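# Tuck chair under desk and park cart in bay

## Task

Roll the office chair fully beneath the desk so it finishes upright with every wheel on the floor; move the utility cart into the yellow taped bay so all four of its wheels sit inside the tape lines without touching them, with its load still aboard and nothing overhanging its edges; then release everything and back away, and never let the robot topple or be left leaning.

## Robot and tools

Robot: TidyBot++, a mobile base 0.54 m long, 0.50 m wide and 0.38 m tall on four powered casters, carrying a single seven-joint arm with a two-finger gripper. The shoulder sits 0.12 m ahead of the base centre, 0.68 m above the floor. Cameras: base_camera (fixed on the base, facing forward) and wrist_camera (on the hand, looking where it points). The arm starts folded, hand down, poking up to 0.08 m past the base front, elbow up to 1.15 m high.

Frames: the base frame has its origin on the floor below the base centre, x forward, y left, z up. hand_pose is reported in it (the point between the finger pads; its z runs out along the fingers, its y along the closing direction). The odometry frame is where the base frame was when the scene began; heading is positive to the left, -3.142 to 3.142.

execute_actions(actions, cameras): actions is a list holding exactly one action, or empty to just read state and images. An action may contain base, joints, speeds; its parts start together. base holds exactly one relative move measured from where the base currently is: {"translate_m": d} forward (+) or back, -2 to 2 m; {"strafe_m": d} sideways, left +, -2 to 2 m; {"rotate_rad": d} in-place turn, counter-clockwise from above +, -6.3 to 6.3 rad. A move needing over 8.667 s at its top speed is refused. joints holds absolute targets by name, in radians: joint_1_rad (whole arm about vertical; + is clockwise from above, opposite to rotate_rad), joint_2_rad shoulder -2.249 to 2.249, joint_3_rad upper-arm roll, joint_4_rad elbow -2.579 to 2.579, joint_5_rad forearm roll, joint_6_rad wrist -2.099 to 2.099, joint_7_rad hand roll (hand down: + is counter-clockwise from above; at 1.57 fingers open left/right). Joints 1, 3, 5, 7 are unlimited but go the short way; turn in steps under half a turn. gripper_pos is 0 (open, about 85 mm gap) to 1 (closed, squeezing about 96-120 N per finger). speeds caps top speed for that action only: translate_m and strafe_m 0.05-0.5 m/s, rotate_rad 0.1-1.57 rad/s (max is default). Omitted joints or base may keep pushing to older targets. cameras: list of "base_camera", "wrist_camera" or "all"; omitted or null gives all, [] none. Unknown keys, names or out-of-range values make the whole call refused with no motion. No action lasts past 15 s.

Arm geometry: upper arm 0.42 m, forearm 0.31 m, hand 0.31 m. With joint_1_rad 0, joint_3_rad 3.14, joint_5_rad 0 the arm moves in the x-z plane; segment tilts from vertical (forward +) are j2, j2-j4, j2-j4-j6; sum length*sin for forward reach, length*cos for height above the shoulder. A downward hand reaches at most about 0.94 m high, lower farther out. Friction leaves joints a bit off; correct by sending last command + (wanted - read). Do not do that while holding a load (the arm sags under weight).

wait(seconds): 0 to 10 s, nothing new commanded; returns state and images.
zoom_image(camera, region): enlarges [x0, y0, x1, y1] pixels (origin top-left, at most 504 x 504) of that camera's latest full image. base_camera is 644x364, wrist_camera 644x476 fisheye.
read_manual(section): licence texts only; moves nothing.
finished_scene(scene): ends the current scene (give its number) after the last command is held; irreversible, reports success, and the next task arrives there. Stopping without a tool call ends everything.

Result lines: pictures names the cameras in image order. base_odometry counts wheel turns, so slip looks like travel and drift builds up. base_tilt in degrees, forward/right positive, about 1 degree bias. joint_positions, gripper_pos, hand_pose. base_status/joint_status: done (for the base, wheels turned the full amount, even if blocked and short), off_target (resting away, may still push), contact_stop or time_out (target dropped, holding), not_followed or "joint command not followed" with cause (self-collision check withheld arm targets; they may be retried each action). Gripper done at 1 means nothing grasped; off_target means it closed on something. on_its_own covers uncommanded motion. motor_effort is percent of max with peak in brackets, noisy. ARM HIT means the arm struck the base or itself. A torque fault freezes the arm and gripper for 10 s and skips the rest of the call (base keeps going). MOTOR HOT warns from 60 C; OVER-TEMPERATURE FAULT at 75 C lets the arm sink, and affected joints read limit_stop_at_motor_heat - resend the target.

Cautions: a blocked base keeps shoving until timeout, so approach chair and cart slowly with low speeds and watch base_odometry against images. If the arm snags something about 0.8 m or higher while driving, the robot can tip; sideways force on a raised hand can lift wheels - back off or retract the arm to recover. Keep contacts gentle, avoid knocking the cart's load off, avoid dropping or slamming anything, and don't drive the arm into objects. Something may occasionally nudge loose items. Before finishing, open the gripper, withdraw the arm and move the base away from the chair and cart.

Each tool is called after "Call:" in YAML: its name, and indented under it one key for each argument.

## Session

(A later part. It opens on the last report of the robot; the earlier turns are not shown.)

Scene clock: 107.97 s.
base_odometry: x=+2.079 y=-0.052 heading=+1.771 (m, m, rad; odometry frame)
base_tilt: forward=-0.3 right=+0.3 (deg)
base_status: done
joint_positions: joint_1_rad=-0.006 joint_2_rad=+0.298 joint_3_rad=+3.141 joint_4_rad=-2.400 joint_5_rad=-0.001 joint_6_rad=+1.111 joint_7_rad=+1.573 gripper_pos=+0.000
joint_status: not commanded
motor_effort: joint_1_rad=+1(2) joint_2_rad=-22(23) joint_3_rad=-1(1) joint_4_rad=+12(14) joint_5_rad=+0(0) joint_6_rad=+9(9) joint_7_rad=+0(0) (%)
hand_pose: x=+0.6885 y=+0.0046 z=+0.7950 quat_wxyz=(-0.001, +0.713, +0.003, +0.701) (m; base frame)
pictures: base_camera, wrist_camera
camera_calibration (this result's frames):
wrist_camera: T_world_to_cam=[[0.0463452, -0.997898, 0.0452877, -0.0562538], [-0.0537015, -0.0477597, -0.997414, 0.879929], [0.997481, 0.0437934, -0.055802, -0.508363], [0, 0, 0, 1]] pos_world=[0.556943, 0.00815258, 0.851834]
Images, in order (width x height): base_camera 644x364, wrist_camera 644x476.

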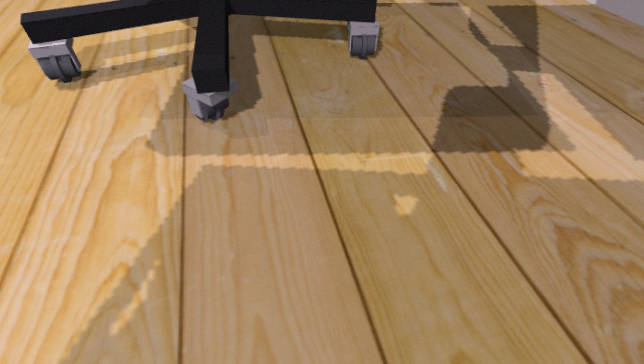

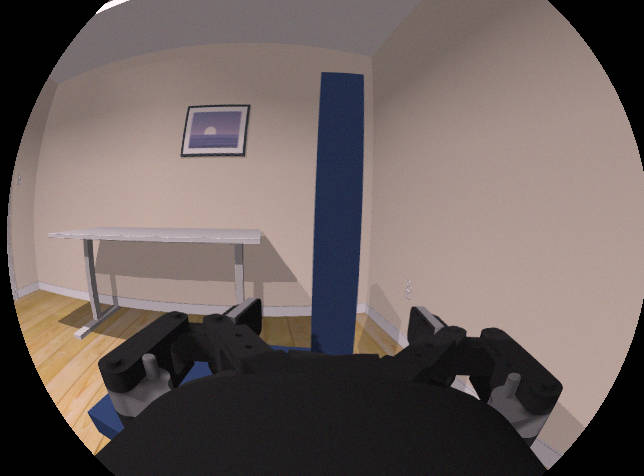

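Distance about 0.27.

Call:
execute_actions:
  actions:
    - {"base":{"translate_m":0.155},"speeds":{"translate_m":0.15}}
  cameras: []

Call:
execute_actions:
  actions:
    - {"joints":{"gripper_pos":1}}

Call:
execute_actions:
  actions:
    - {"base":{"strafe_m":0.9},"speeds":{"strafe_m":0.17}}

Scene clock: 111.27 s.
base_odometry: x=+2.049 y=+0.100 heading=+1.770 (m, m, rad; odometry frame)
base_tilt: forward=-0.3 right=+0.3 (deg)
base_status: done
joint_positions: joint_1_rad=-0.005 joint_2_rad=+0.298 joint_3_rad=+3.142 joint_4_rad=-2.402 joint_5_rad=-0.003 joint_6_rad=+1.112 joint_7_rad=+1.573 gripper_pos=+0.000
joint_status: not commanded
motor_effort: joint_1_rad=+1(2) joint_2_rad=-22(23) joint_3_rad=+0(3) joint_4_rad=+12(18) joint_5_rad=+0(2) joint_6_rad=+8(9) joint_7_rad=+0(0) (%)
hand_pose: x=+0.6882 y=+0.0030 z=+0.7946 quat_wxyz=(+0.000, +0.713, +0.001, +0.701) (m; base frame)
pictures: none
No camera images: the call's "cameras" was empty. Leave "cameras" out to get every camera's image.

Scene clock: 112.37 s.
base_odometry: x=+2.049 y=+0.100 heading=+1.771 (m, m, rad; odometry frame)
base_tilt: forward=-0.3 right=+0.3 (deg)
base_status: not commanded
joint_positions: joint_1_rad=-0.011 joint_2_rad=+0.293 joint_3_rad=+3.140 joint_4_rad=-2.412 joint_5_rad=+0.008 joint_6_rad=+1.117 joint_7_rad=+1.570 gripper_pos=+0.517
joint_status: gripper_pos off_target (ended at +0.517, target +1.000)
motor_effort: joint_1_rad=+3(6) joint_2_rad=-22(22) joint_3_rad=+1(4) joint_4_rad=+15(19) joint_5_rad=-4(10) joint_6_rad=+10(10) joint_7_rad=-3(4) (%)
hand_pose: x=+0.6847 y=+0.0109 z=+0.7945 quat_wxyz=(-0.006, +0.713, +0.008, +0.701) (m; base frame)
pictures: base_camera, wrist_camera
camera_calibration (this result's frames):
wrist_camera: T_world_to_cam=[[0.0609747, -0.997118, 0.0451399, -0.059694], [-0.05355, -0.0484268, -0.99739, 0.879423], [0.996702, 0.0583983, -0.0563484, -0.50401], [0, 0, 0, 1]] pos_world=[0.553081, 0.012499, 0.851422]
Images, in order (width x height): base_camera 644x364, wrist_camera 644x476.

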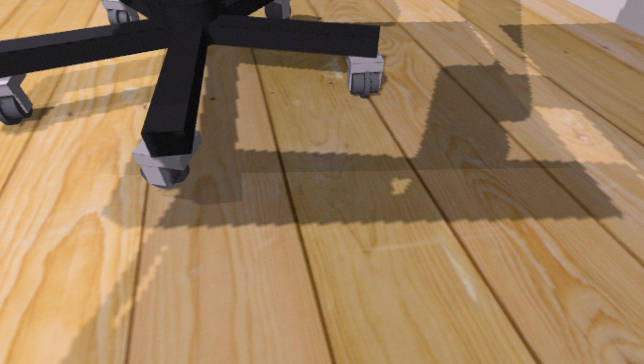

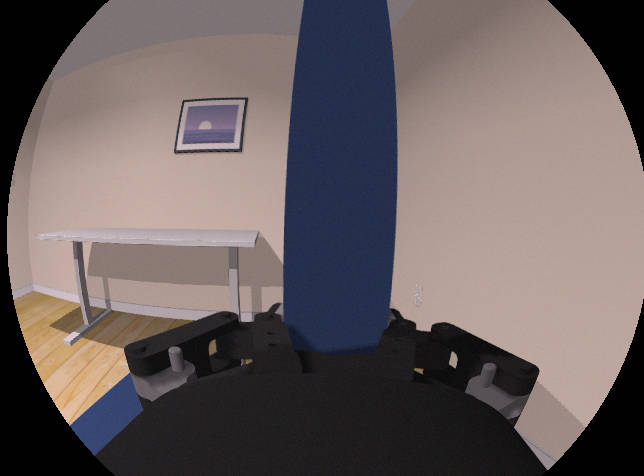

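Scene clock: 118.67 s.
base_odometry: x=+1.166 y=-0.078 heading=+1.770 (m, m, rad; odometry frame)
base_tilt: forward=-0.3 right=+0.3 (deg)
base_status: done
joint_positions: joint_1_rad=+0.037 joint_2_rad=+0.300 joint_3_rad=+3.196 joint_4_rad=-2.402 joint_5_rad=-0.065 joint_6_rad=+1.117 joint_7_rad=+1.576 gripper_pos=+0.536
joint_status: not commanded
motor_effort: joint_1_rad=-3(16) joint_2_rad=-24(25) joint_3_rad=-6(18) joint_4_rad=+10(17) joint_5_rad=+4(15) joint_6_rad=+9(11) joint_7_rad=-4(8) (%)
hand_pose: x=+0.6848 y=-0.0654 z=+0.7947 quat_wxyz=(+0.049, +0.710, -0.055, +0.700) (m; base frame)
pictures: base_camera, wrist_camera
camera_calibration (this result's frames):
wrist_camera: T_world_to_cam=[[-0.106407, -0.993635, 0.0369855, -0.0145067], [-0.0567189, -0.0310706, -0.997907, 0.87964], [0.992704, -0.108282, -0.0530518, -0.510504], [0, 0, 0, 1]] pos_world=[0.555128, -0.0423619, 0.851252]
Images, in order (width x height): base_camera 644x364, wrist_camera 644x476.

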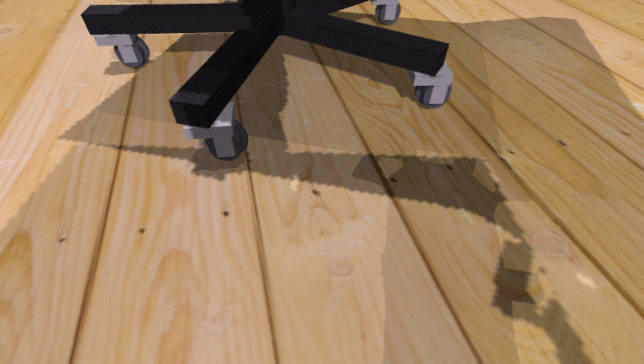

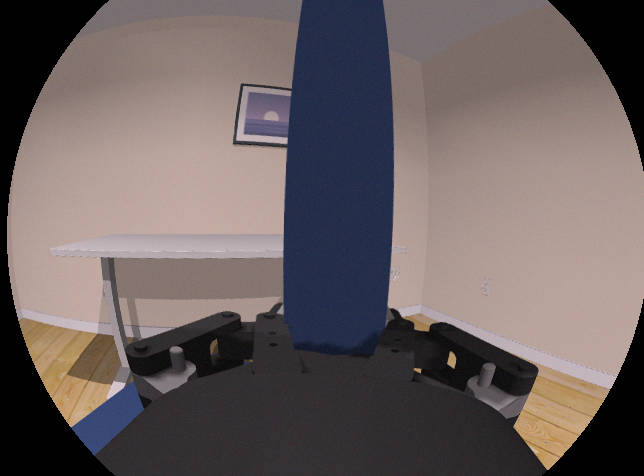

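Call:
execute_actions:
  actions:
    - {"base":{"rotate_rad":-0.7},"speeds":{"rotate_rad":0.22}}
  cameras: ["base_camera"]

Call:
execute_actions:
  actions:
    - {"base":{"strafe_m":0.4},"speeds":{"strafe_m":0.17}}
  cameras: ["base_camera"]

Call:
execute_actions:
  actions:
    - {"base":{"rotate_rad":-0.66},"speeds":{"rotate_rad":0.22}}
  cameras: ["base_camera"]

Call:
execute_actions:
  actions:
    - {"base":{"translate_m":-0.48},"speeds":{"translate_m":0.17}}

Scene clock: 126.47 s.
base_odometry: x=+1.166 y=-0.078 heading=+1.073 (m, m, rad; odometry frame)
base_tilt: forward=-0.3 right=+0.3 (deg)
base_status: done
joint_positions: joint_1_rad=-0.022 joint_2_rad=+0.299 joint_3_rad=+3.130 joint_4_rad=-2.404 joint_5_rad=+0.021 joint_6_rad=+1.118 joint_7_rad=+1.569 gripper_pos=+0.550
joint_status: not commanded
motor_effort: joint_1_rad=+3(19) joint_2_rad=-22(25) joint_3_rad=+1(16) joint_4_rad=+10(16) joint_5_rad=-3(18) joint_6_rad=+9(10) joint_7_rad=-4(5) (%)
hand_pose: x=+0.6870 y=+0.0260 z=+0.7948 quat_wxyz=(-0.017, +0.712, +0.020, +0.702) (m; base frame)
pictures: base_camera
Images, in order (width x height): base_camera 644x364.

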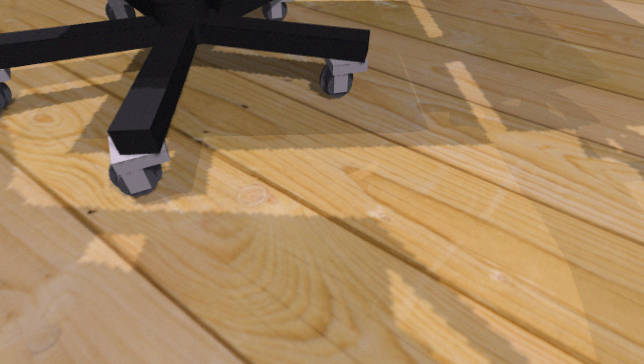

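Scene clock: 129.93 s.
base_odometry: x=+0.815 y=+0.113 heading=+1.072 (m, m, rad; odometry frame)
base_tilt: forward=-0.3 right=+0.2 (deg)
base_status: done
joint_positions: joint_1_rad=+0.030 joint_2_rad=+0.299 joint_3_rad=+3.189 joint_4_rad=-2.404 joint_5_rad=-0.059 joint_6_rad=+1.119 joint_7_rad=+1.576 gripper_pos=+0.557
joint_status: not commanded
motor_effort: joint_1_rad=-3(16) joint_2_rad=-24(25) joint_3_rad=-5(18) joint_4_rad=+10(17) joint_5_rad=+3(15) joint_6_rad=+9(10) joint_7_rad=-5(7) (%)
hand_pose: x=+0.6852 y=-0.0560 z=+0.7952 quat_wxyz=(+0.043, +0.710, -0.048, +0.701) (m; base frame)
pictures: base_camera
Images, in order (width x height): base_camera 644x364.

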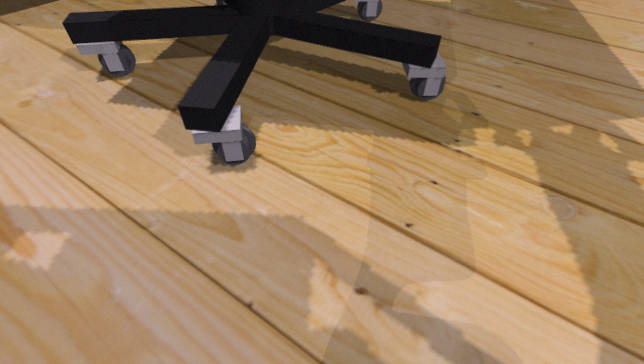

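Scene clock: 133.87 s.
base_odometry: x=+0.815 y=+0.113 heading=+0.414 (m, m, rad; odometry frame)
base_tilt: forward=-0.3 right=+0.3 (deg)
base_status: done
joint_positions: joint_1_rad=-0.021 joint_2_rad=+0.298 joint_3_rad=+3.133 joint_4_rad=-2.406 joint_5_rad=+0.021 joint_6_rad=+1.119 joint_7_rad=+1.569 gripper_pos=+0.565
joint_status: not commanded
motor_effort: joint_1_rad=+3(20) joint_2_rad=-22(25) joint_3_rad=+0(17) joint_4_rad=+10(17) joint_5_rad=-3(18) joint_6_rad=+9(11) joint_7_rad=-5(5) (%)
hand_pose: x=+0.6865 y=+0.0235 z=+0.7953 quat_wxyz=(-0.015, +0.712, +0.019, +0.702) (m; base frame)
pictures: base_camera
Images, in order (width x height): base_camera 644x364.

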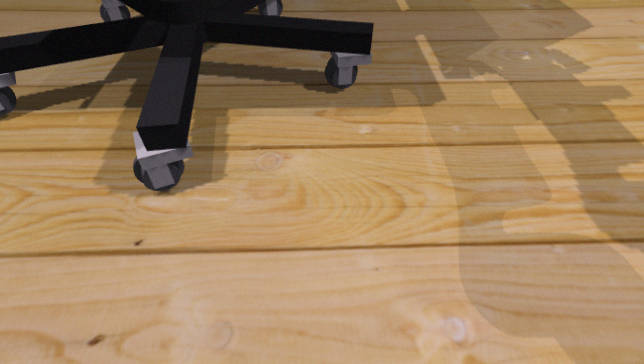

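Scene clock: 137.40 s.
base_odometry: x=+0.375 y=-0.079 heading=+0.413 (m, m, rad; odometry frame)
base_tilt: forward=-0.3 right=+0.3 (deg)
base_status: done
joint_positions: joint_1_rad=+0.047 joint_2_rad=+0.304 joint_3_rad=+3.203 joint_4_rad=-2.397 joint_5_rad=-0.055 joint_6_rad=+1.119 joint_7_rad=+1.573 gripper_pos=+0.567
joint_status: not commanded
motor_effort: joint_1_rad=-8(11) joint_2_rad=-23(29) joint_3_rad=-10(13) joint_4_rad=+15(15) joint_5_rad=+5(9) joint_6_rad=+8(12) joint_7_rad=-7(7) (%)
hand_pose: x=+0.6862 y=-0.0722 z=+0.7955 quat_wxyz=(+0.054, +0.709, -0.056, +0.701) (m; base frame)
pictures: base_camera, wrist_camera
camera_calibration (this result's frames):
wrist_camera: T_world_to_cam=[[-0.114353, -0.992606, 0.0407126, -0.018547], [-0.0538903, -0.0347231, -0.997943, 0.878157], [0.991977, -0.116311, -0.0495212, -0.515396], [0, 0, 0, 1]] pos_world=[0.556465, -0.047864, 0.851583]
Images, in order (width x height): base_camera 644x364, wrist_camera 644x476.

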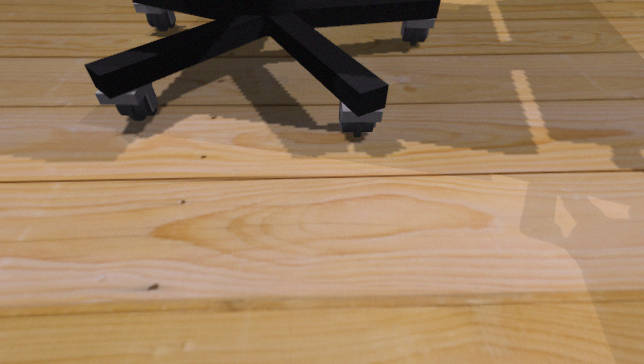

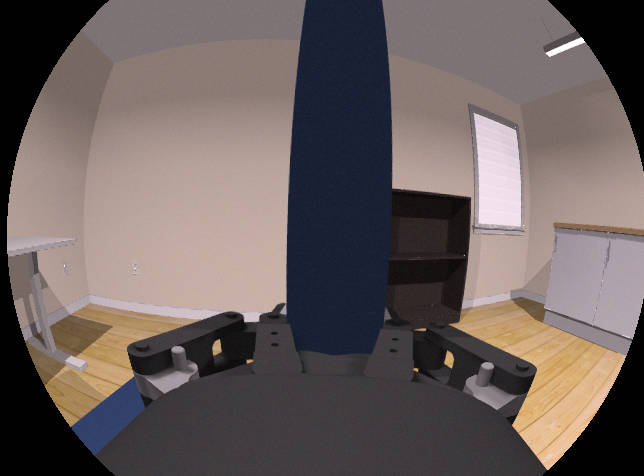

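Call:
execute_actions:
  actions:
    - {"base":{"rotate_rad":0.27},"speeds":{"rotate_rad":0.2}}

Call:
execute_actions:
  actions:
    - {"joints":{"gripper_pos":0,"joint_1_rad":0.04,"joint_3_rad":3.2,"joint_5_rad":-0.06}}
  cameras: []

Call:
execute_actions:
  actions:
    - {"base":{"translate_m":-0.1}}
  cameras: []

Call:
execute_actions:
  actions:
    - {"base":{"rotate_rad":-0.16},"joints":{"joint_1_rad":-0.9,"joint_3_rad":3.14,"joint_5_rad":0,"joint_2_rad":-0.5,"joint_6_rad":-0.4}}

Scene clock: 143.60 s.
base_odometry: x=+0.375 y=-0.079 heading=+0.682 (m, m, rad; odometry frame)
base_tilt: forward=-0.3 right=+0.3 (deg)
base_status: done
joint_positions: joint_1_rad=+0.015 joint_2_rad=+0.308 joint_3_rad=+3.174 joint_4_rad=-2.392 joint_5_rad=-0.044 joint_6_rad=+1.119 joint_7_rad=+1.579 gripper_pos=+0.568
joint_status: not commanded
motor_effort: joint_1_rad=+0(19) joint_2_rad=-23(25) joint_3_rad=-2(20) joint_4_rad=+9(16) joint_5_rad=+1(15) joint_6_rad=+8(9) joint_7_rad=-4(8) (%)
hand_pose: x=+0.6914 y=-0.0366 z=+0.7956 quat_wxyz=(+0.030, +0.710, -0.031, +0.703) (m; base frame)
pictures: base_camera, wrist_camera
camera_calibration (this result's frames):
wrist_camera: T_world_to_cam=[[-0.0455487, -0.998049, 0.0427086, -0.0319353], [-0.0505889, -0.0403936, -0.997902, 0.877215], [0.99768, -0.0476137, -0.0486503, -0.518536], [0, 0, 0, 1]] pos_world=[0.560256, -0.0211286, 0.851511]
Images, in order (width x height): base_camera 644x364, wrist_camera 644x476.

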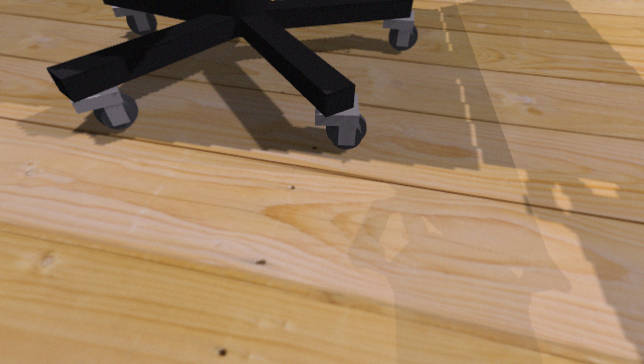

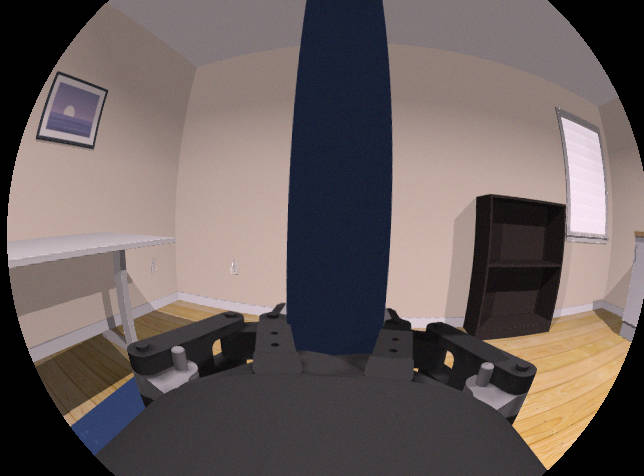

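Scene clock: 144.70 s.
base_odometry: x=+0.375 y=-0.079 heading=+0.682 (m, m, rad; odometry frame)
base_tilt: forward=-0.3 right=+0.3 (deg)
base_status: not commanded
joint_positions: joint_1_rad=+0.031 joint_2_rad=+0.308 joint_3_rad=+3.186 joint_4_rad=-2.395 joint_5_rad=-0.044 joint_6_rad=+1.119 joint_7_rad=+1.576 gripper_pos=+0.000
joint_status: all done
motor_effort: joint_1_rad=+1(4) joint_2_rad=-22(23) joint_3_rad=+0(4) joint_4_rad=+12(12) joint_5_rad=+0(4) joint_6_rad=+9(9) joint_7_rad=+0(4) (%)
hand_pose: x=+0.6893 y=-0.0514 z=+0.7943 quat_wxyz=(+0.040, +0.710, -0.040, +0.702) (m; base frame)
pictures: none
No camera images: the call's "cameras" was empty. Leave "cameras" out to get every camera's image.

Scene clock: 145.97 s.
base_odometry: x=+0.297 y=-0.142 heading=+0.683 (m, m, rad; odometry frame)
base_tilt: forward=-0.3 right=+0.3 (deg)
base_status: done
joint_positions: joint_1_rad=+0.031 joint_2_rad=+0.303 joint_3_rad=+3.187 joint_4_rad=-2.396 joint_5_rad=-0.044 joint_6_rad=+1.119 joint_7_rad=+1.576 gripper_pos=+0.000
joint_status: not commanded
motor_effort: joint_1_rad=+1(0) joint_2_rad=-22(26) joint_3_rad=+0(1) joint_4_rad=+12(13) joint_5_rad=+0(0) joint_6_rad=+9(10) joint_7_rad=+0(0) (%)
hand_pose: x=+0.6885 y=-0.0514 z=+0.7970 quat_wxyz=(+0.040, +0.709, -0.040, +0.703) (m; base frame)
pictures: none
No camera images: the call's "cameras" was empty. Leave "cameras" out to get every camera's image.

Scene clock: 148.27 s.
base_odometry: x=+0.297 y=-0.143 heading=+0.523 (m, m, rad; odometry frame)
base_tilt: forward=-0.3 right=+0.3 (deg)
base_status: done
joint_positions: joint_1_rad=-0.887 joint_2_rad=-0.491 joint_3_rad=+3.157 joint_4_rad=-2.396 joint_5_rad=-0.024 joint_6_rad=-0.362 joint_7_rad=+1.576 gripper_pos=+0.000
joint_status: all done
motor_effort: joint_1_rad=+1(4) joint_2_rad=-2(22) joint_3_rad=+0(4) joint_4_rad=+19(19) joint_5_rad=+0(1) joint_6_rad=+6(8) joint_7_rad=+0(0) (%)
hand_pose: x=+0.3332 y=+0.2612 z=+0.7507 quat_wxyz=(-0.189, +0.824, +0.376, +0.380) (m; base frame)
pictures: base_camera, wrist_camera
camera_calibration (this result's frames):
wrist_camera: T_world_to_cam=[[0.800407, -0.599189, -0.0179499, -0.0896317], [-0.411323, -0.527177, -0.743571, 0.88276], [0.436076, 0.602542, -0.668416, 0.333368], [0, 0, 0, 1]] pos_world=[0.289467, 0.210797, 0.877614]
Images, in order (width x height): base_camera 644x364, wrist_camera 644x476.

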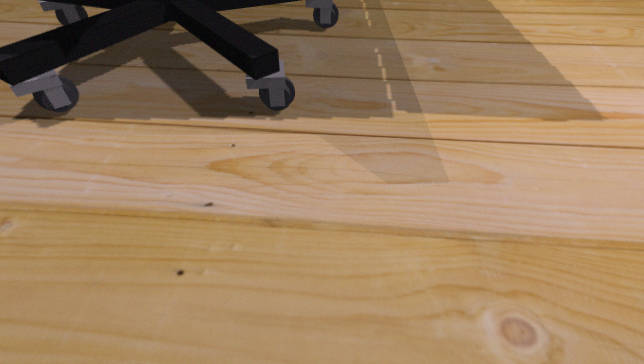

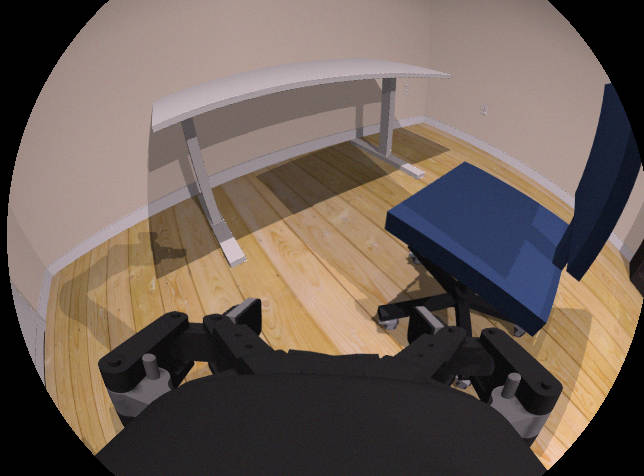

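Call:
execute_actions:
  actions:
    - {"base":{"rotate_rad":-0.66},"joints":{"joint_1_rad":0,"joint_6_rad":-0.9}}

Call:
execute_actions:
  actions:
    - {"base":{"translate_m":1.15}}
  cameras: []

Call:
execute_actions:
  actions:
    - {"base":{"rotate_rad":2.2}}

Call:
execute_actions:
  actions:
    - {"joints":{"joint_2_rad":0.3,"joint_4_rad":-2.5,"joint_6_rad":1.25,"joint_3_rad":3.12}}

Scene clock: 154.93 s.
base_odometry: x=+0.297 y=-0.143 heading=-0.136 (m, m, rad; odometry frame)
base_tilt: forward=-0.3 right=+0.3 (deg)
base_status: done
joint_positions: joint_1_rad=-0.013 joint_2_rad=-0.491 joint_3_rad=+3.153 joint_4_rad=-2.396 joint_5_rad=-0.020 joint_6_rad=-0.859 joint_7_rad=+1.576 gripper_pos=+0.000
joint_status: all done
motor_effort: joint_1_rad=+1(2) joint_2_rad=+0(3) joint_3_rad=+0(1) joint_4_rad=+17(19) joint_5_rad=+0(1) joint_6_rad=+3(7) joint_7_rad=+0(0) (%)
hand_pose: x=+0.3328 y=+0.0069 z=+0.6608 quat_wxyz=(-0.011, +0.982, -0.002, +0.188) (m; base frame)
pictures: base_camera, wrist_camera
camera_calibration (this result's frames):
wrist_camera: T_world_to_cam=[[0.0565745, -0.99744, -0.0437434, 0.0240109], [-0.941335, -0.0386898, -0.335248, 0.584832], [0.332697, 0.0601437, -0.941114, 0.645068], [0, 0, 0, 1]] pos_world=[0.334552, 0.00777971, 0.804196]
Images, in order (width x height): base_camera 644x364, wrist_camera 644x476.

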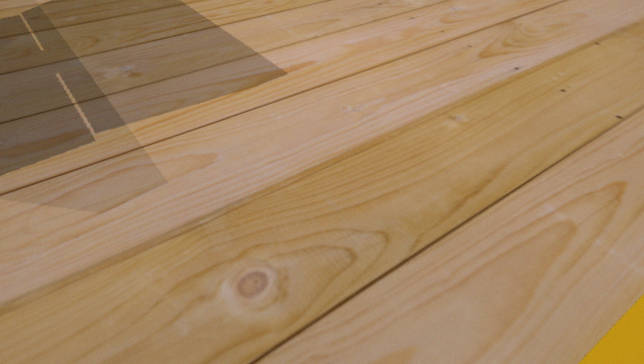

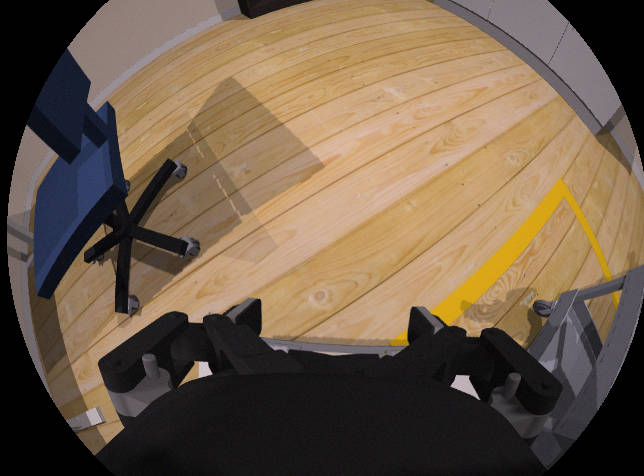

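Scene clock: 158.60 s.
base_odometry: x=+1.436 y=-0.300 heading=-0.137 (m, m, rad; odometry frame)
base_tilt: forward=-0.3 right=+0.3 (deg)
base_status: done
joint_positions: joint_1_rad=-0.013 joint_2_rad=-0.494 joint_3_rad=+3.153 joint_4_rad=-2.396 joint_5_rad=-0.020 joint_6_rad=-0.861 joint_7_rad=+1.576 gripper_pos=+0.000
joint_status: not commanded
motor_effort: joint_1_rad=+1(1) joint_2_rad=+0(3) joint_3_rad=+0(1) joint_4_rad=+17(18) joint_5_rad=+0(0) joint_6_rad=+3(4) joint_7_rad=+0(0) (%)
hand_pose: x=+0.3320 y=+0.0069 z=+0.6612 quat_wxyz=(-0.011, +0.982, -0.002, +0.188) (m; base frame)
pictures: none
No camera images: the call's "cameras" was empty. Leave "cameras" out to get every camera's image.

Scene clock: 161.30 s.
base_odometry: x=+1.436 y=-0.300 heading=+2.062 (m, m, rad; odometry frame)
base_tilt: forward=-0.3 right=+0.3 (deg)
base_status: done
joint_positions: joint_1_rad=-0.012 joint_2_rad=-0.494 joint_3_rad=+3.153 joint_4_rad=-2.396 joint_5_rad=-0.020 joint_6_rad=-0.861 joint_7_rad=+1.576 gripper_pos=+0.000
joint_status: not commanded
motor_effort: joint_1_rad=+1(0) joint_2_rad=+0(0) joint_3_rad=+0(1) joint_4_rad=+17(17) joint_5_rad=+0(1) joint_6_rad=+3(3) joint_7_rad=+0(0) (%)
hand_pose: x=+0.3320 y=+0.0067 z=+0.6612 quat_wxyz=(-0.011, +0.982, -0.002, +0.188) (m; base frame)
pictures: base_camera, wrist_camera
camera_calibration (this result's frames):
wrist_camera: T_world_to_cam=[[0.0563151, -0.997468, -0.043434, 0.0237822], [-0.941263, -0.0385341, -0.335469, 0.584388], [0.332946, 0.0597748, -0.941049, 0.645482], [0, 0, 0, 1]] pos_world=[0.333812, 0.00765724, 0.804507]
Images, in order (width x height): base_camera 644x364, wrist_camera 644x476.

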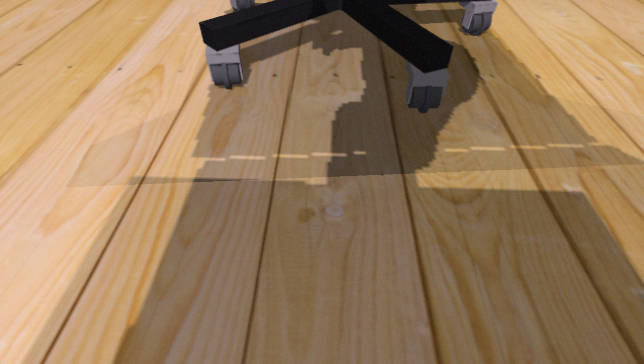

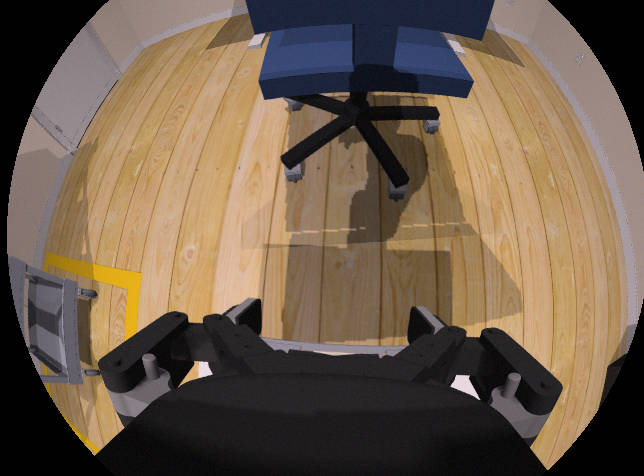

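Scene clock: 163.80 s.
base_odometry: x=+1.436 y=-0.300 heading=+2.062 (m, m, rad; odometry frame)
base_tilt: forward=-0.3 right=+0.3 (deg)
base_status: not commanded
joint_positions: joint_1_rad=-0.012 joint_2_rad=+0.292 joint_3_rad=+3.139 joint_4_rad=-2.479 joint_5_rad=-0.020 joint_6_rad=+1.213 joint_7_rad=+1.576 gripper_pos=+0.000
joint_status: all done
motor_effort: joint_1_rad=+1(1) joint_2_rad=-21(21) joint_3_rad=-1(1) joint_4_rad=+11(18) joint_5_rad=+0(0) joint_6_rad=+9(9) joint_7_rad=+0(0) (%)
hand_pose: x=+0.6652 y=+0.0036 z=+0.7960 quat_wxyz=(+0.000, +0.702, -0.002, +0.712) (m; base frame)
pictures: base_camera, wrist_camera
camera_calibration (this result's frames):
wrist_camera: T_world_to_cam=[[0.035905, -0.998503, 0.0412641, -0.0460668], [-0.0246417, -0.0421627, -0.998807, 0.86135], [0.999051, 0.0348454, -0.0261187, -0.509648], [0, 0, 0, 1]] pos_world=[0.532044, 0.00807789, 0.848912]
Images, in order (width x height): base_camera 644x364, wrist_camera 644x476.

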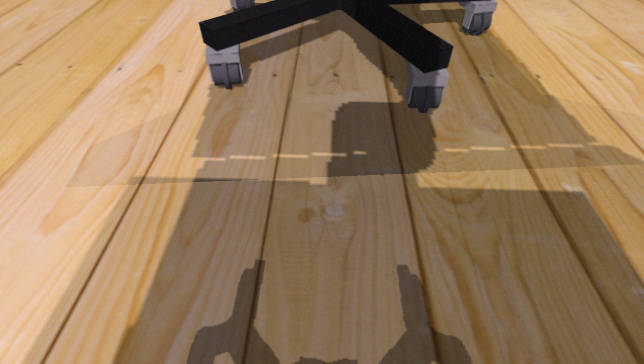

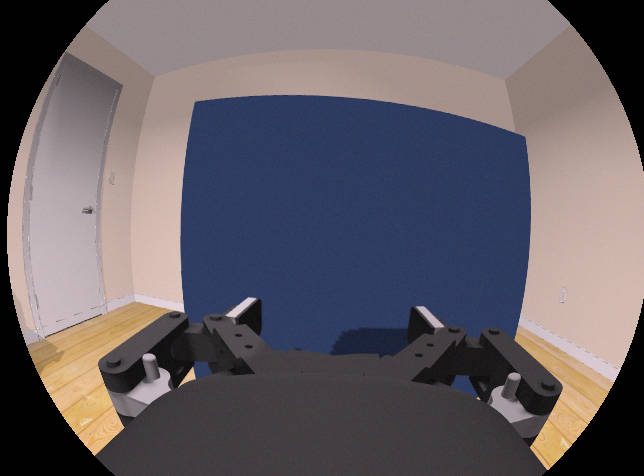

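Call:
execute_actions:
  actions:
    - {"base":{"translate_m":0.35},"speeds":{"translate_m":0.12}}

Scene clock: 172.63 s.
base_odometry: x=+1.271 y=+0.008 heading=+2.063 (m, m, rad; odometry frame)
base_tilt: forward=-0.3 right=+0.3 (deg)
base_status: done
joint_positions: joint_1_rad=-0.009 joint_2_rad=+0.293 joint_3_rad=+3.113 joint_4_rad=-2.502 joint_5_rad=+0.002 joint_6_rad=+1.221 joint_7_rad=+1.574 gripper_pos=+0.000
joint_status: not commanded
motor_effort: joint_1_rad=+1(6) joint_2_rad=-20(21) joint_3_rad=-1(4) joint_4_rad=+11(21) joint_5_rad=+0(4) joint_6_rad=+9(9) joint_7_rad=+0(0) (%)
hand_pose: x=+0.6580 y=+0.0204 z=+0.7882 quat_wxyz=(-0.015, +0.708, +0.012, +0.706) (m; base frame)
pictures: base_camera, wrist_camera
camera_calibration (this result's frames):
wrist_camera: T_world_to_cam=[[0.0778427, -0.996193, 0.0392403, -0.0547951], [-0.0387995, -0.042357, -0.998349, 0.86305], [0.99621, 0.0761917, -0.041949, -0.489752], [0, 0, 0, 1]] pos_world=[0.525647, 0.0192847, 0.84323]
Images, in order (width x height): base_camera 644x364, wrist_camera 644x476.

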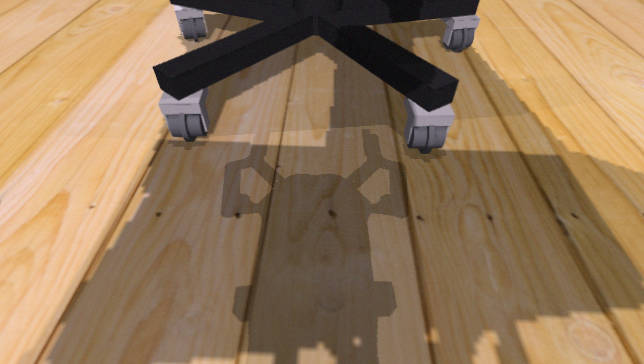

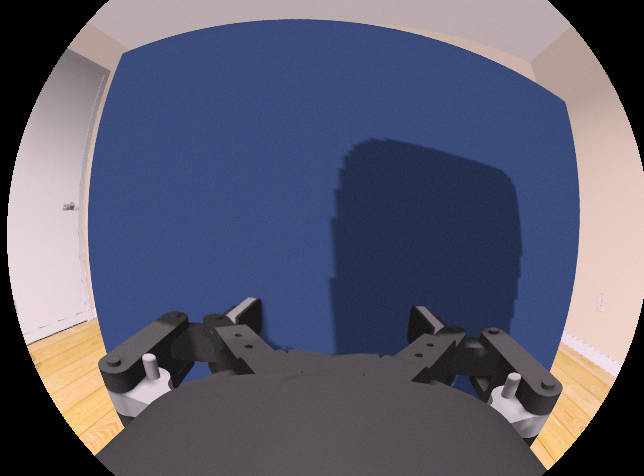

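Still yawed left and drifting left; shift the contact to the left of the hub.

Call:
execute_actions:
  actions:
    - {"base":{"strafe_m":0.07},"joints":{"joint_1_rad":0.01,"joint_3_rad":3.16,"joint_5_rad":-0.02}}
  cameras: []

Call:
execute_actions:
  actions:
    - {"base":{"translate_m":0.25},"speeds":{"translate_m":0.1}}

Scene clock: 176.07 s.
base_odometry: x=+1.209 y=-0.025 heading=+2.063 (m, m, rad; odometry frame)
base_tilt: forward=-0.3 right=+0.3 (deg)
base_status: done
joint_positions: joint_1_rad=+0.006 joint_2_rad=+0.294 joint_3_rad=+3.158 joint_4_rad=-2.504 joint_5_rad=-0.010 joint_6_rad=+1.222 joint_7_rad=+1.574 gripper_pos=+0.000
joint_status: all done
motor_effort: joint_1_rad=+1(3) joint_2_rad=-20(21) joint_3_rad=+0(3) joint_4_rad=+10(14) joint_5_rad=+0(3) joint_6_rad=+8(9) joint_7_rad=+0(0) (%)
hand_pose: x=+0.6581 y=-0.0124 z=+0.7867 quat_wxyz=(+0.012, +0.709, -0.009, +0.705) (m; base frame)
pictures: none
No camera images: the call's "cameras" was empty. Leave "cameras" out to get every camera's image.

Scene clock: 179.13 s.
base_odometry: x=+1.091 y=+0.196 heading=+2.063 (m, m, rad; odometry frame)
base_tilt: forward=-0.3 right=+0.2 (deg)
base_status: done
joint_positions: joint_1_rad=+0.002 joint_2_rad=+0.292 joint_3_rad=+3.152 joint_4_rad=-2.507 joint_5_rad=-0.010 joint_6_rad=+1.223 joint_7_rad=+1.574 gripper_pos=+0.000
joint_status: not commanded
motor_effort: joint_1_rad=+1(5) joint_2_rad=-20(21) joint_3_rad=-1(4) joint_4_rad=+11(17) joint_5_rad=+0(4) joint_6_rad=+9(9) joint_7_rad=+0(1) (%)
hand_pose: x=+0.6571 y=-0.0072 z=+0.7868 quat_wxyz=(+0.008, +0.709, -0.006, +0.705) (m; base frame)
pictures: base_camera, wrist_camera
camera_calibration (this result's frames):
wrist_camera: T_world_to_cam=[[0.0202352, -0.998727, 0.0461953, -0.0497796], [-0.0442643, -0.0470544, -0.997911, 0.863688], [0.998815, 0.0181481, -0.0451601, -0.48642], [0, 0, 0, 1]] pos_world=[0.525082, -0.00024838, 0.842216]
Images, in order (width x height): base_camera 644x364, wrist_camera 644x476.

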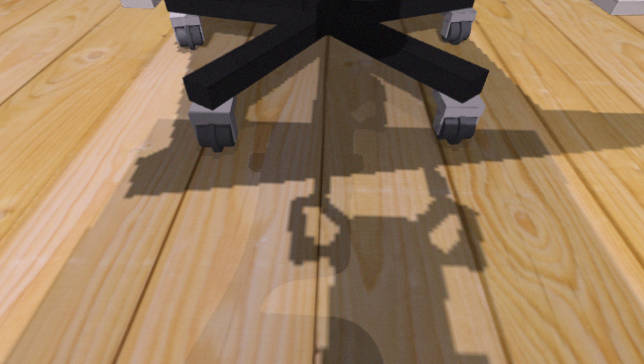

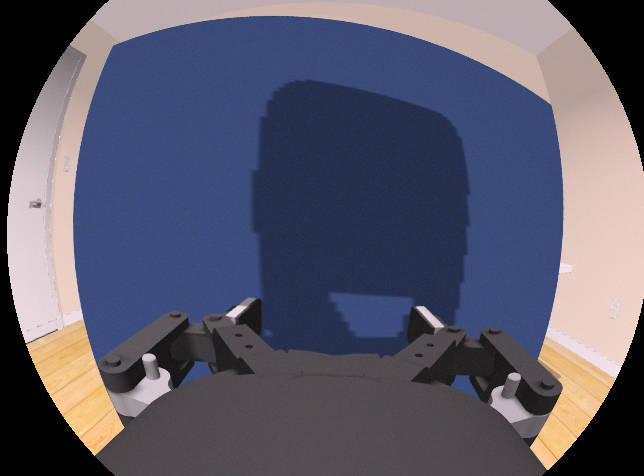

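Call:
execute_actions:
  actions:
    - {"base":{"translate_m":-0.05}}
  cameras: []

Call:
execute_actions:
  actions:
    - {"base":{"strafe_m":0.12}}
  cameras: []

Call:
execute_actions:
  actions:
    - {"base":{"translate_m":0.13},"speeds":{"translate_m":0.08}}

Scene clock: 182.87 s.
base_odometry: x=+1.114 y=+0.152 heading=+2.063 (m, m, rad; odometry frame)
base_tilt: forward=-0.3 right=+0.3 (deg)
base_status: done
joint_positions: joint_1_rad=+0.002 joint_2_rad=+0.295 joint_3_rad=+3.152 joint_4_rad=-2.507 joint_5_rad=-0.010 joint_6_rad=+1.223 joint_7_rad=+1.574 gripper_pos=+0.000
joint_status: not commanded
motor_effort: joint_1_rad=+1(3) joint_2_rad=-20(22) joint_3_rad=+0(1) joint_4_rad=+10(12) joint_5_rad=+0(0) joint_6_rad=+8(9) joint_7_rad=+0(0) (%)
hand_pose: x=+0.6574 y=-0.0072 z=+0.7857 quat_wxyz=(+0.008, +0.710, -0.006, +0.704) (m; base frame)
pictures: none
No camera images: the call's "cameras" was empty. Leave "cameras" out to get every camera's image.

Scene clock: 184.20 s.
base_odometry: x=+1.008 y=+0.095 heading=+2.063 (m, m, rad; odometry frame)
base_tilt: forward=-0.3 right=+0.3 (deg)
base_status: done
joint_positions: joint_1_rad=+0.003 joint_2_rad=+0.295 joint_3_rad=+3.152 joint_4_rad=-2.507 joint_5_rad=-0.010 joint_6_rad=+1.223 joint_7_rad=+1.574 gripper_pos=+0.000
joint_status: not commanded
motor_effort: joint_1_rad=+1(4) joint_2_rad=-20(20) joint_3_rad=-1(1) joint_4_rad=+11(11) joint_5_rad=+0(1) joint_6_rad=+8(9) joint_7_rad=+0(0) (%)
hand_pose: x=+0.6574 y=-0.0082 z=+0.7857 quat_wxyz=(+0.009, +0.710, -0.007, +0.704) (m; base frame)
pictures: none
No camera images: the call's "cameras" was empty. Leave "cameras" out to get every camera's image.

Scene clock: 186.33 s.
base_odometry: x=+0.947 y=+0.210 heading=+2.063 (m, m, rad; odometry frame)
base_tilt: forward=-0.3 right=+0.3 (deg)
base_status: done
joint_positions: joint_1_rad=+0.002 joint_2_rad=+0.295 joint_3_rad=+3.151 joint_4_rad=-2.509 joint_5_rad=-0.010 joint_6_rad=+1.223 joint_7_rad=+1.574 gripper_pos=+0.000
joint_status: not commanded
motor_effort: joint_1_rad=+1(7) joint_2_rad=-20(22) joint_3_rad=-1(5) joint_4_rad=+11(19) joint_5_rad=+0(4) joint_6_rad=+9(9) joint_7_rad=+0(0) (%)
hand_pose: x=+0.6570 y=-0.0070 z=+0.7845 quat_wxyz=(+0.008, +0.711, -0.006, +0.703) (m; base frame)
pictures: base_camera, wrist_camera
camera_calibration (this result's frames):
wrist_camera: T_world_to_cam=[[0.0207264, -0.998735, 0.0458233, -0.0495635], [-0.0487018, -0.0467873, -0.997717, 0.86419], [0.998598, 0.0184474, -0.0496099, -0.482722], [0, 0, 0, 1]] pos_world=[0.525161, -0.00016262, 0.840541]
Images, in order (width x height): base_camera 644x364, wrist_camera 644x476.

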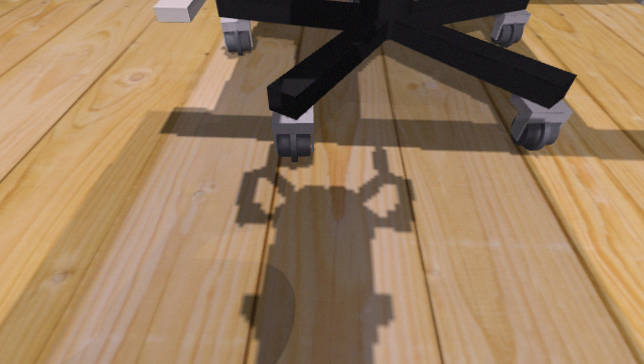

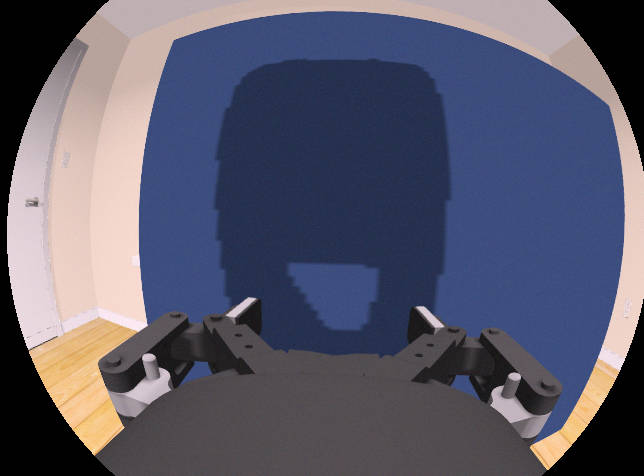

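Call:
execute_actions:
  actions:
    - {"base":{"translate_m":-0.08}}
  cameras: []

Call:
execute_actions:
  actions:
    - {"base":{"strafe_m":0.33}}
  cameras: []

Call:
execute_actions:
  actions:
    - {"base":{"rotate_rad":-0.4},"joints":{"gripper_pos":1}}
  cameras: []

Call:
execute_actions:
  actions:
    - {"base":{"translate_m":0.27},"speeds":{"translate_m":0.08}}

Scene clock: 191.20 s.
base_odometry: x=+0.985 y=+0.139 heading=+2.063 (m, m, rad; odometry frame)
base_tilt: forward=-0.3 right=+0.2 (deg)
base_status: done
joint_positions: joint_1_rad=+0.002 joint_2_rad=+0.296 joint_3_rad=+3.151 joint_4_rad=-2.508 joint_5_rad=-0.010 joint_6_rad=+1.223 joint_7_rad=+1.574 gripper_pos=+0.000
joint_status: not commanded
motor_effort: joint_1_rad=+1(2) joint_2_rad=-20(22) joint_3_rad=-1(1) joint_4_rad=+11(12) joint_5_rad=+0(0) joint_6_rad=+9(9) joint_7_rad=+0(0) (%)
hand_pose: x=+0.6571 y=-0.0070 z=+0.7843 quat_wxyz=(+0.008, +0.711, -0.006, +0.703) (m; base frame)
pictures: none
No camera images: the call's "cameras" was empty. Leave "cameras" out to get every camera's image.

Scene clock: 193.20 s.
base_odometry: x=+0.694 y=-0.017 heading=+2.062 (m, m, rad; odometry frame)
base_tilt: forward=-0.3 right=+0.2 (deg)
base_status: done
joint_positions: joint_1_rad=+0.004 joint_2_rad=+0.296 joint_3_rad=+3.151 joint_4_rad=-2.508 joint_5_rad=-0.010 joint_6_rad=+1.223 joint_7_rad=+1.574 gripper_pos=+0.000
joint_status: not commanded
motor_effort: joint_1_rad=+1(3) joint_2_rad=-20(20) joint_3_rad=+0(2) joint_4_rad=+11(11) joint_5_rad=+0(1) joint_6_rad=+9(9) joint_7_rad=+0(0) (%)
hand_pose: x=+0.6571 y=-0.0084 z=+0.7843 quat_wxyz=(+0.009, +0.711, -0.007, +0.703) (m; base frame)
pictures: none
No camera images: the call's "cameras" was empty. Leave "cameras" out to get every camera's image.

Scene clock: 194.53 s.
base_odometry: x=+0.694 y=-0.017 heading=+1.663 (m, m, rad; odometry frame)
base_tilt: forward=-0.3 right=+0.3 (deg)
base_status: done
joint_positions: joint_1_rad=+0.013 joint_2_rad=+0.296 joint_3_rad=+3.157 joint_4_rad=-2.508 joint_5_rad=-0.010 joint_6_rad=+1.223 joint_7_rad=+1.574 gripper_pos=+0.999
joint_status: all done
motor_effort: joint_1_rad=+1(1) joint_2_rad=-20(22) joint_3_rad=-1(2) joint_4_rad=+10(11) joint_5_rad=+0(1) joint_6_rad=+9(9) joint_7_rad=+0(0) (%)
hand_pose: x=+0.6570 y=-0.0157 z=+0.7843 quat_wxyz=(+0.014, +0.711, -0.012, +0.703) (m; base frame)
pictures: none
No camera images: the call's "cameras" was empty. Leave "cameras" out to get every camera's image.

Scene clock: 198.43 s.
base_odometry: x=+0.669 y=+0.252 heading=+1.662 (m, m, rad; odometry frame)
base_tilt: forward=-0.3 right=+0.3 (deg)
base_status: done
joint_positions: joint_1_rad=+0.013 joint_2_rad=+0.294 joint_3_rad=+3.157 joint_4_rad=-2.512 joint_5_rad=-0.010 joint_6_rad=+1.223 joint_7_rad=+1.574 gripper_pos=+0.999
joint_status: not commanded
motor_effort: joint_1_rad=+0(2) joint_2_rad=-20(22) joint_3_rad=-1(3) joint_4_rad=+11(22) joint_5_rad=+0(2) joint_6_rad=+8(10) joint_7_rad=+0(0) (%)
hand_pose: x=+0.6556 y=-0.0157 z=+0.7838 quat_wxyz=(+0.014, +0.711, -0.012, +0.703) (m; base frame)
pictures: base_camera, wrist_camera
camera_calibration (this result's frames):
wrist_camera: T_world_to_cam=[[0.00419923, -0.998866, 0.0474183, -0.0486096], [-0.0513496, -0.0475716, -0.997547, 0.864619], [0.998672, 0.00175402, -0.0514911, -0.480129], [0, 0, 0, 1]] pos_world=[0.524093, -0.00658101, 0.840081]
Images, in order (width x height): base_camera 644x364, wrist_camera 644x476.

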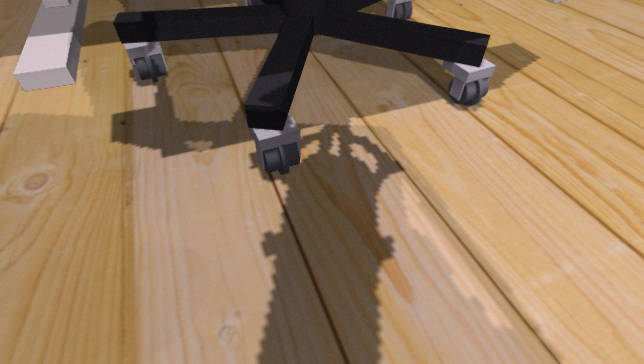

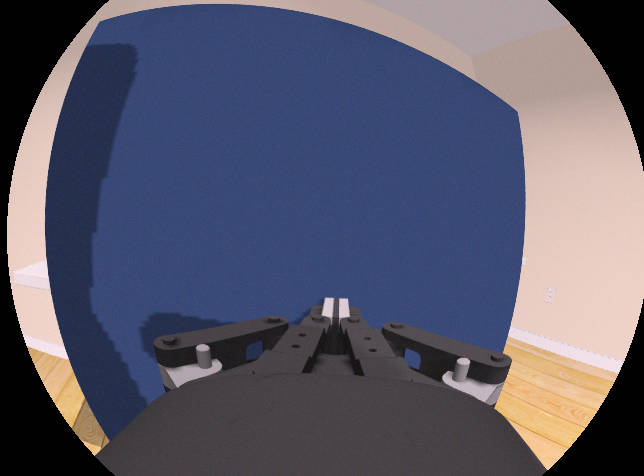

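Call:
execute_actions:
  actions:
    - {"base":{"translate_m":0.14},"speeds":{"translate_m":0.07}}

Scene clock: 202.60 s.
base_odometry: x=+0.656 y=+0.392 heading=+1.662 (m, m, rad; odometry frame)
base_tilt: forward=-0.3 right=+0.3 (deg)
base_status: done
joint_positions: joint_1_rad=+0.013 joint_2_rad=+0.291 joint_3_rad=+3.157 joint_4_rad=-2.515 joint_5_rad=-0.011 joint_6_rad=+1.224 joint_7_rad=+1.574 gripper_pos=+0.999
joint_status: not commanded
motor_effort: joint_1_rad=+0(2) joint_2_rad=-19(21) joint_3_rad=-1(3) joint_4_rad=+11(19) joint_5_rad=+1(3) joint_6_rad=+8(9) joint_7_rad=+0(0) (%)
hand_pose: x=+0.6544 y=-0.0161 z=+0.7848 quat_wxyz=(+0.015, +0.711, -0.012, +0.703) (m; base frame)
pictures: base_camera, wrist_camera
camera_calibration (this result's frames):
wrist_camera: T_world_to_cam=[[0.0031191, -0.998881, 0.0471904, -0.0480969], [-0.0501566, -0.0472875, -0.997621, 0.864736], [0.998736, 0.000744773, -0.050248, -0.479887], [0, 0, 0, 1]] pos_world=[0.522803, -0.00679448, 0.840836]
Images, in order (width x height): base_camera 644x364, wrist_camera 644x476.

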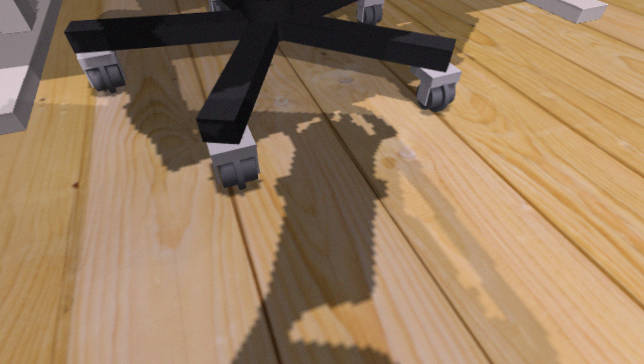

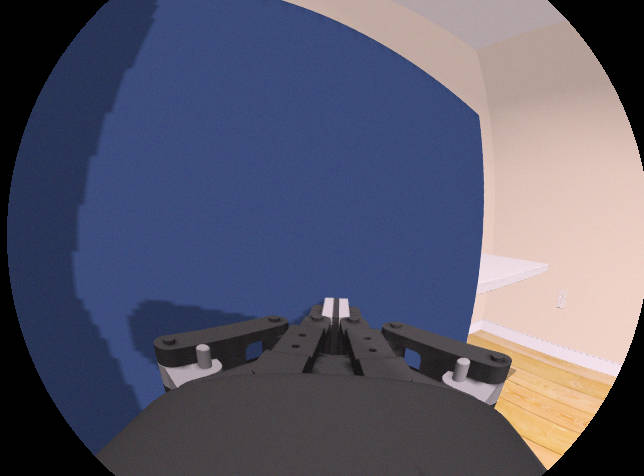

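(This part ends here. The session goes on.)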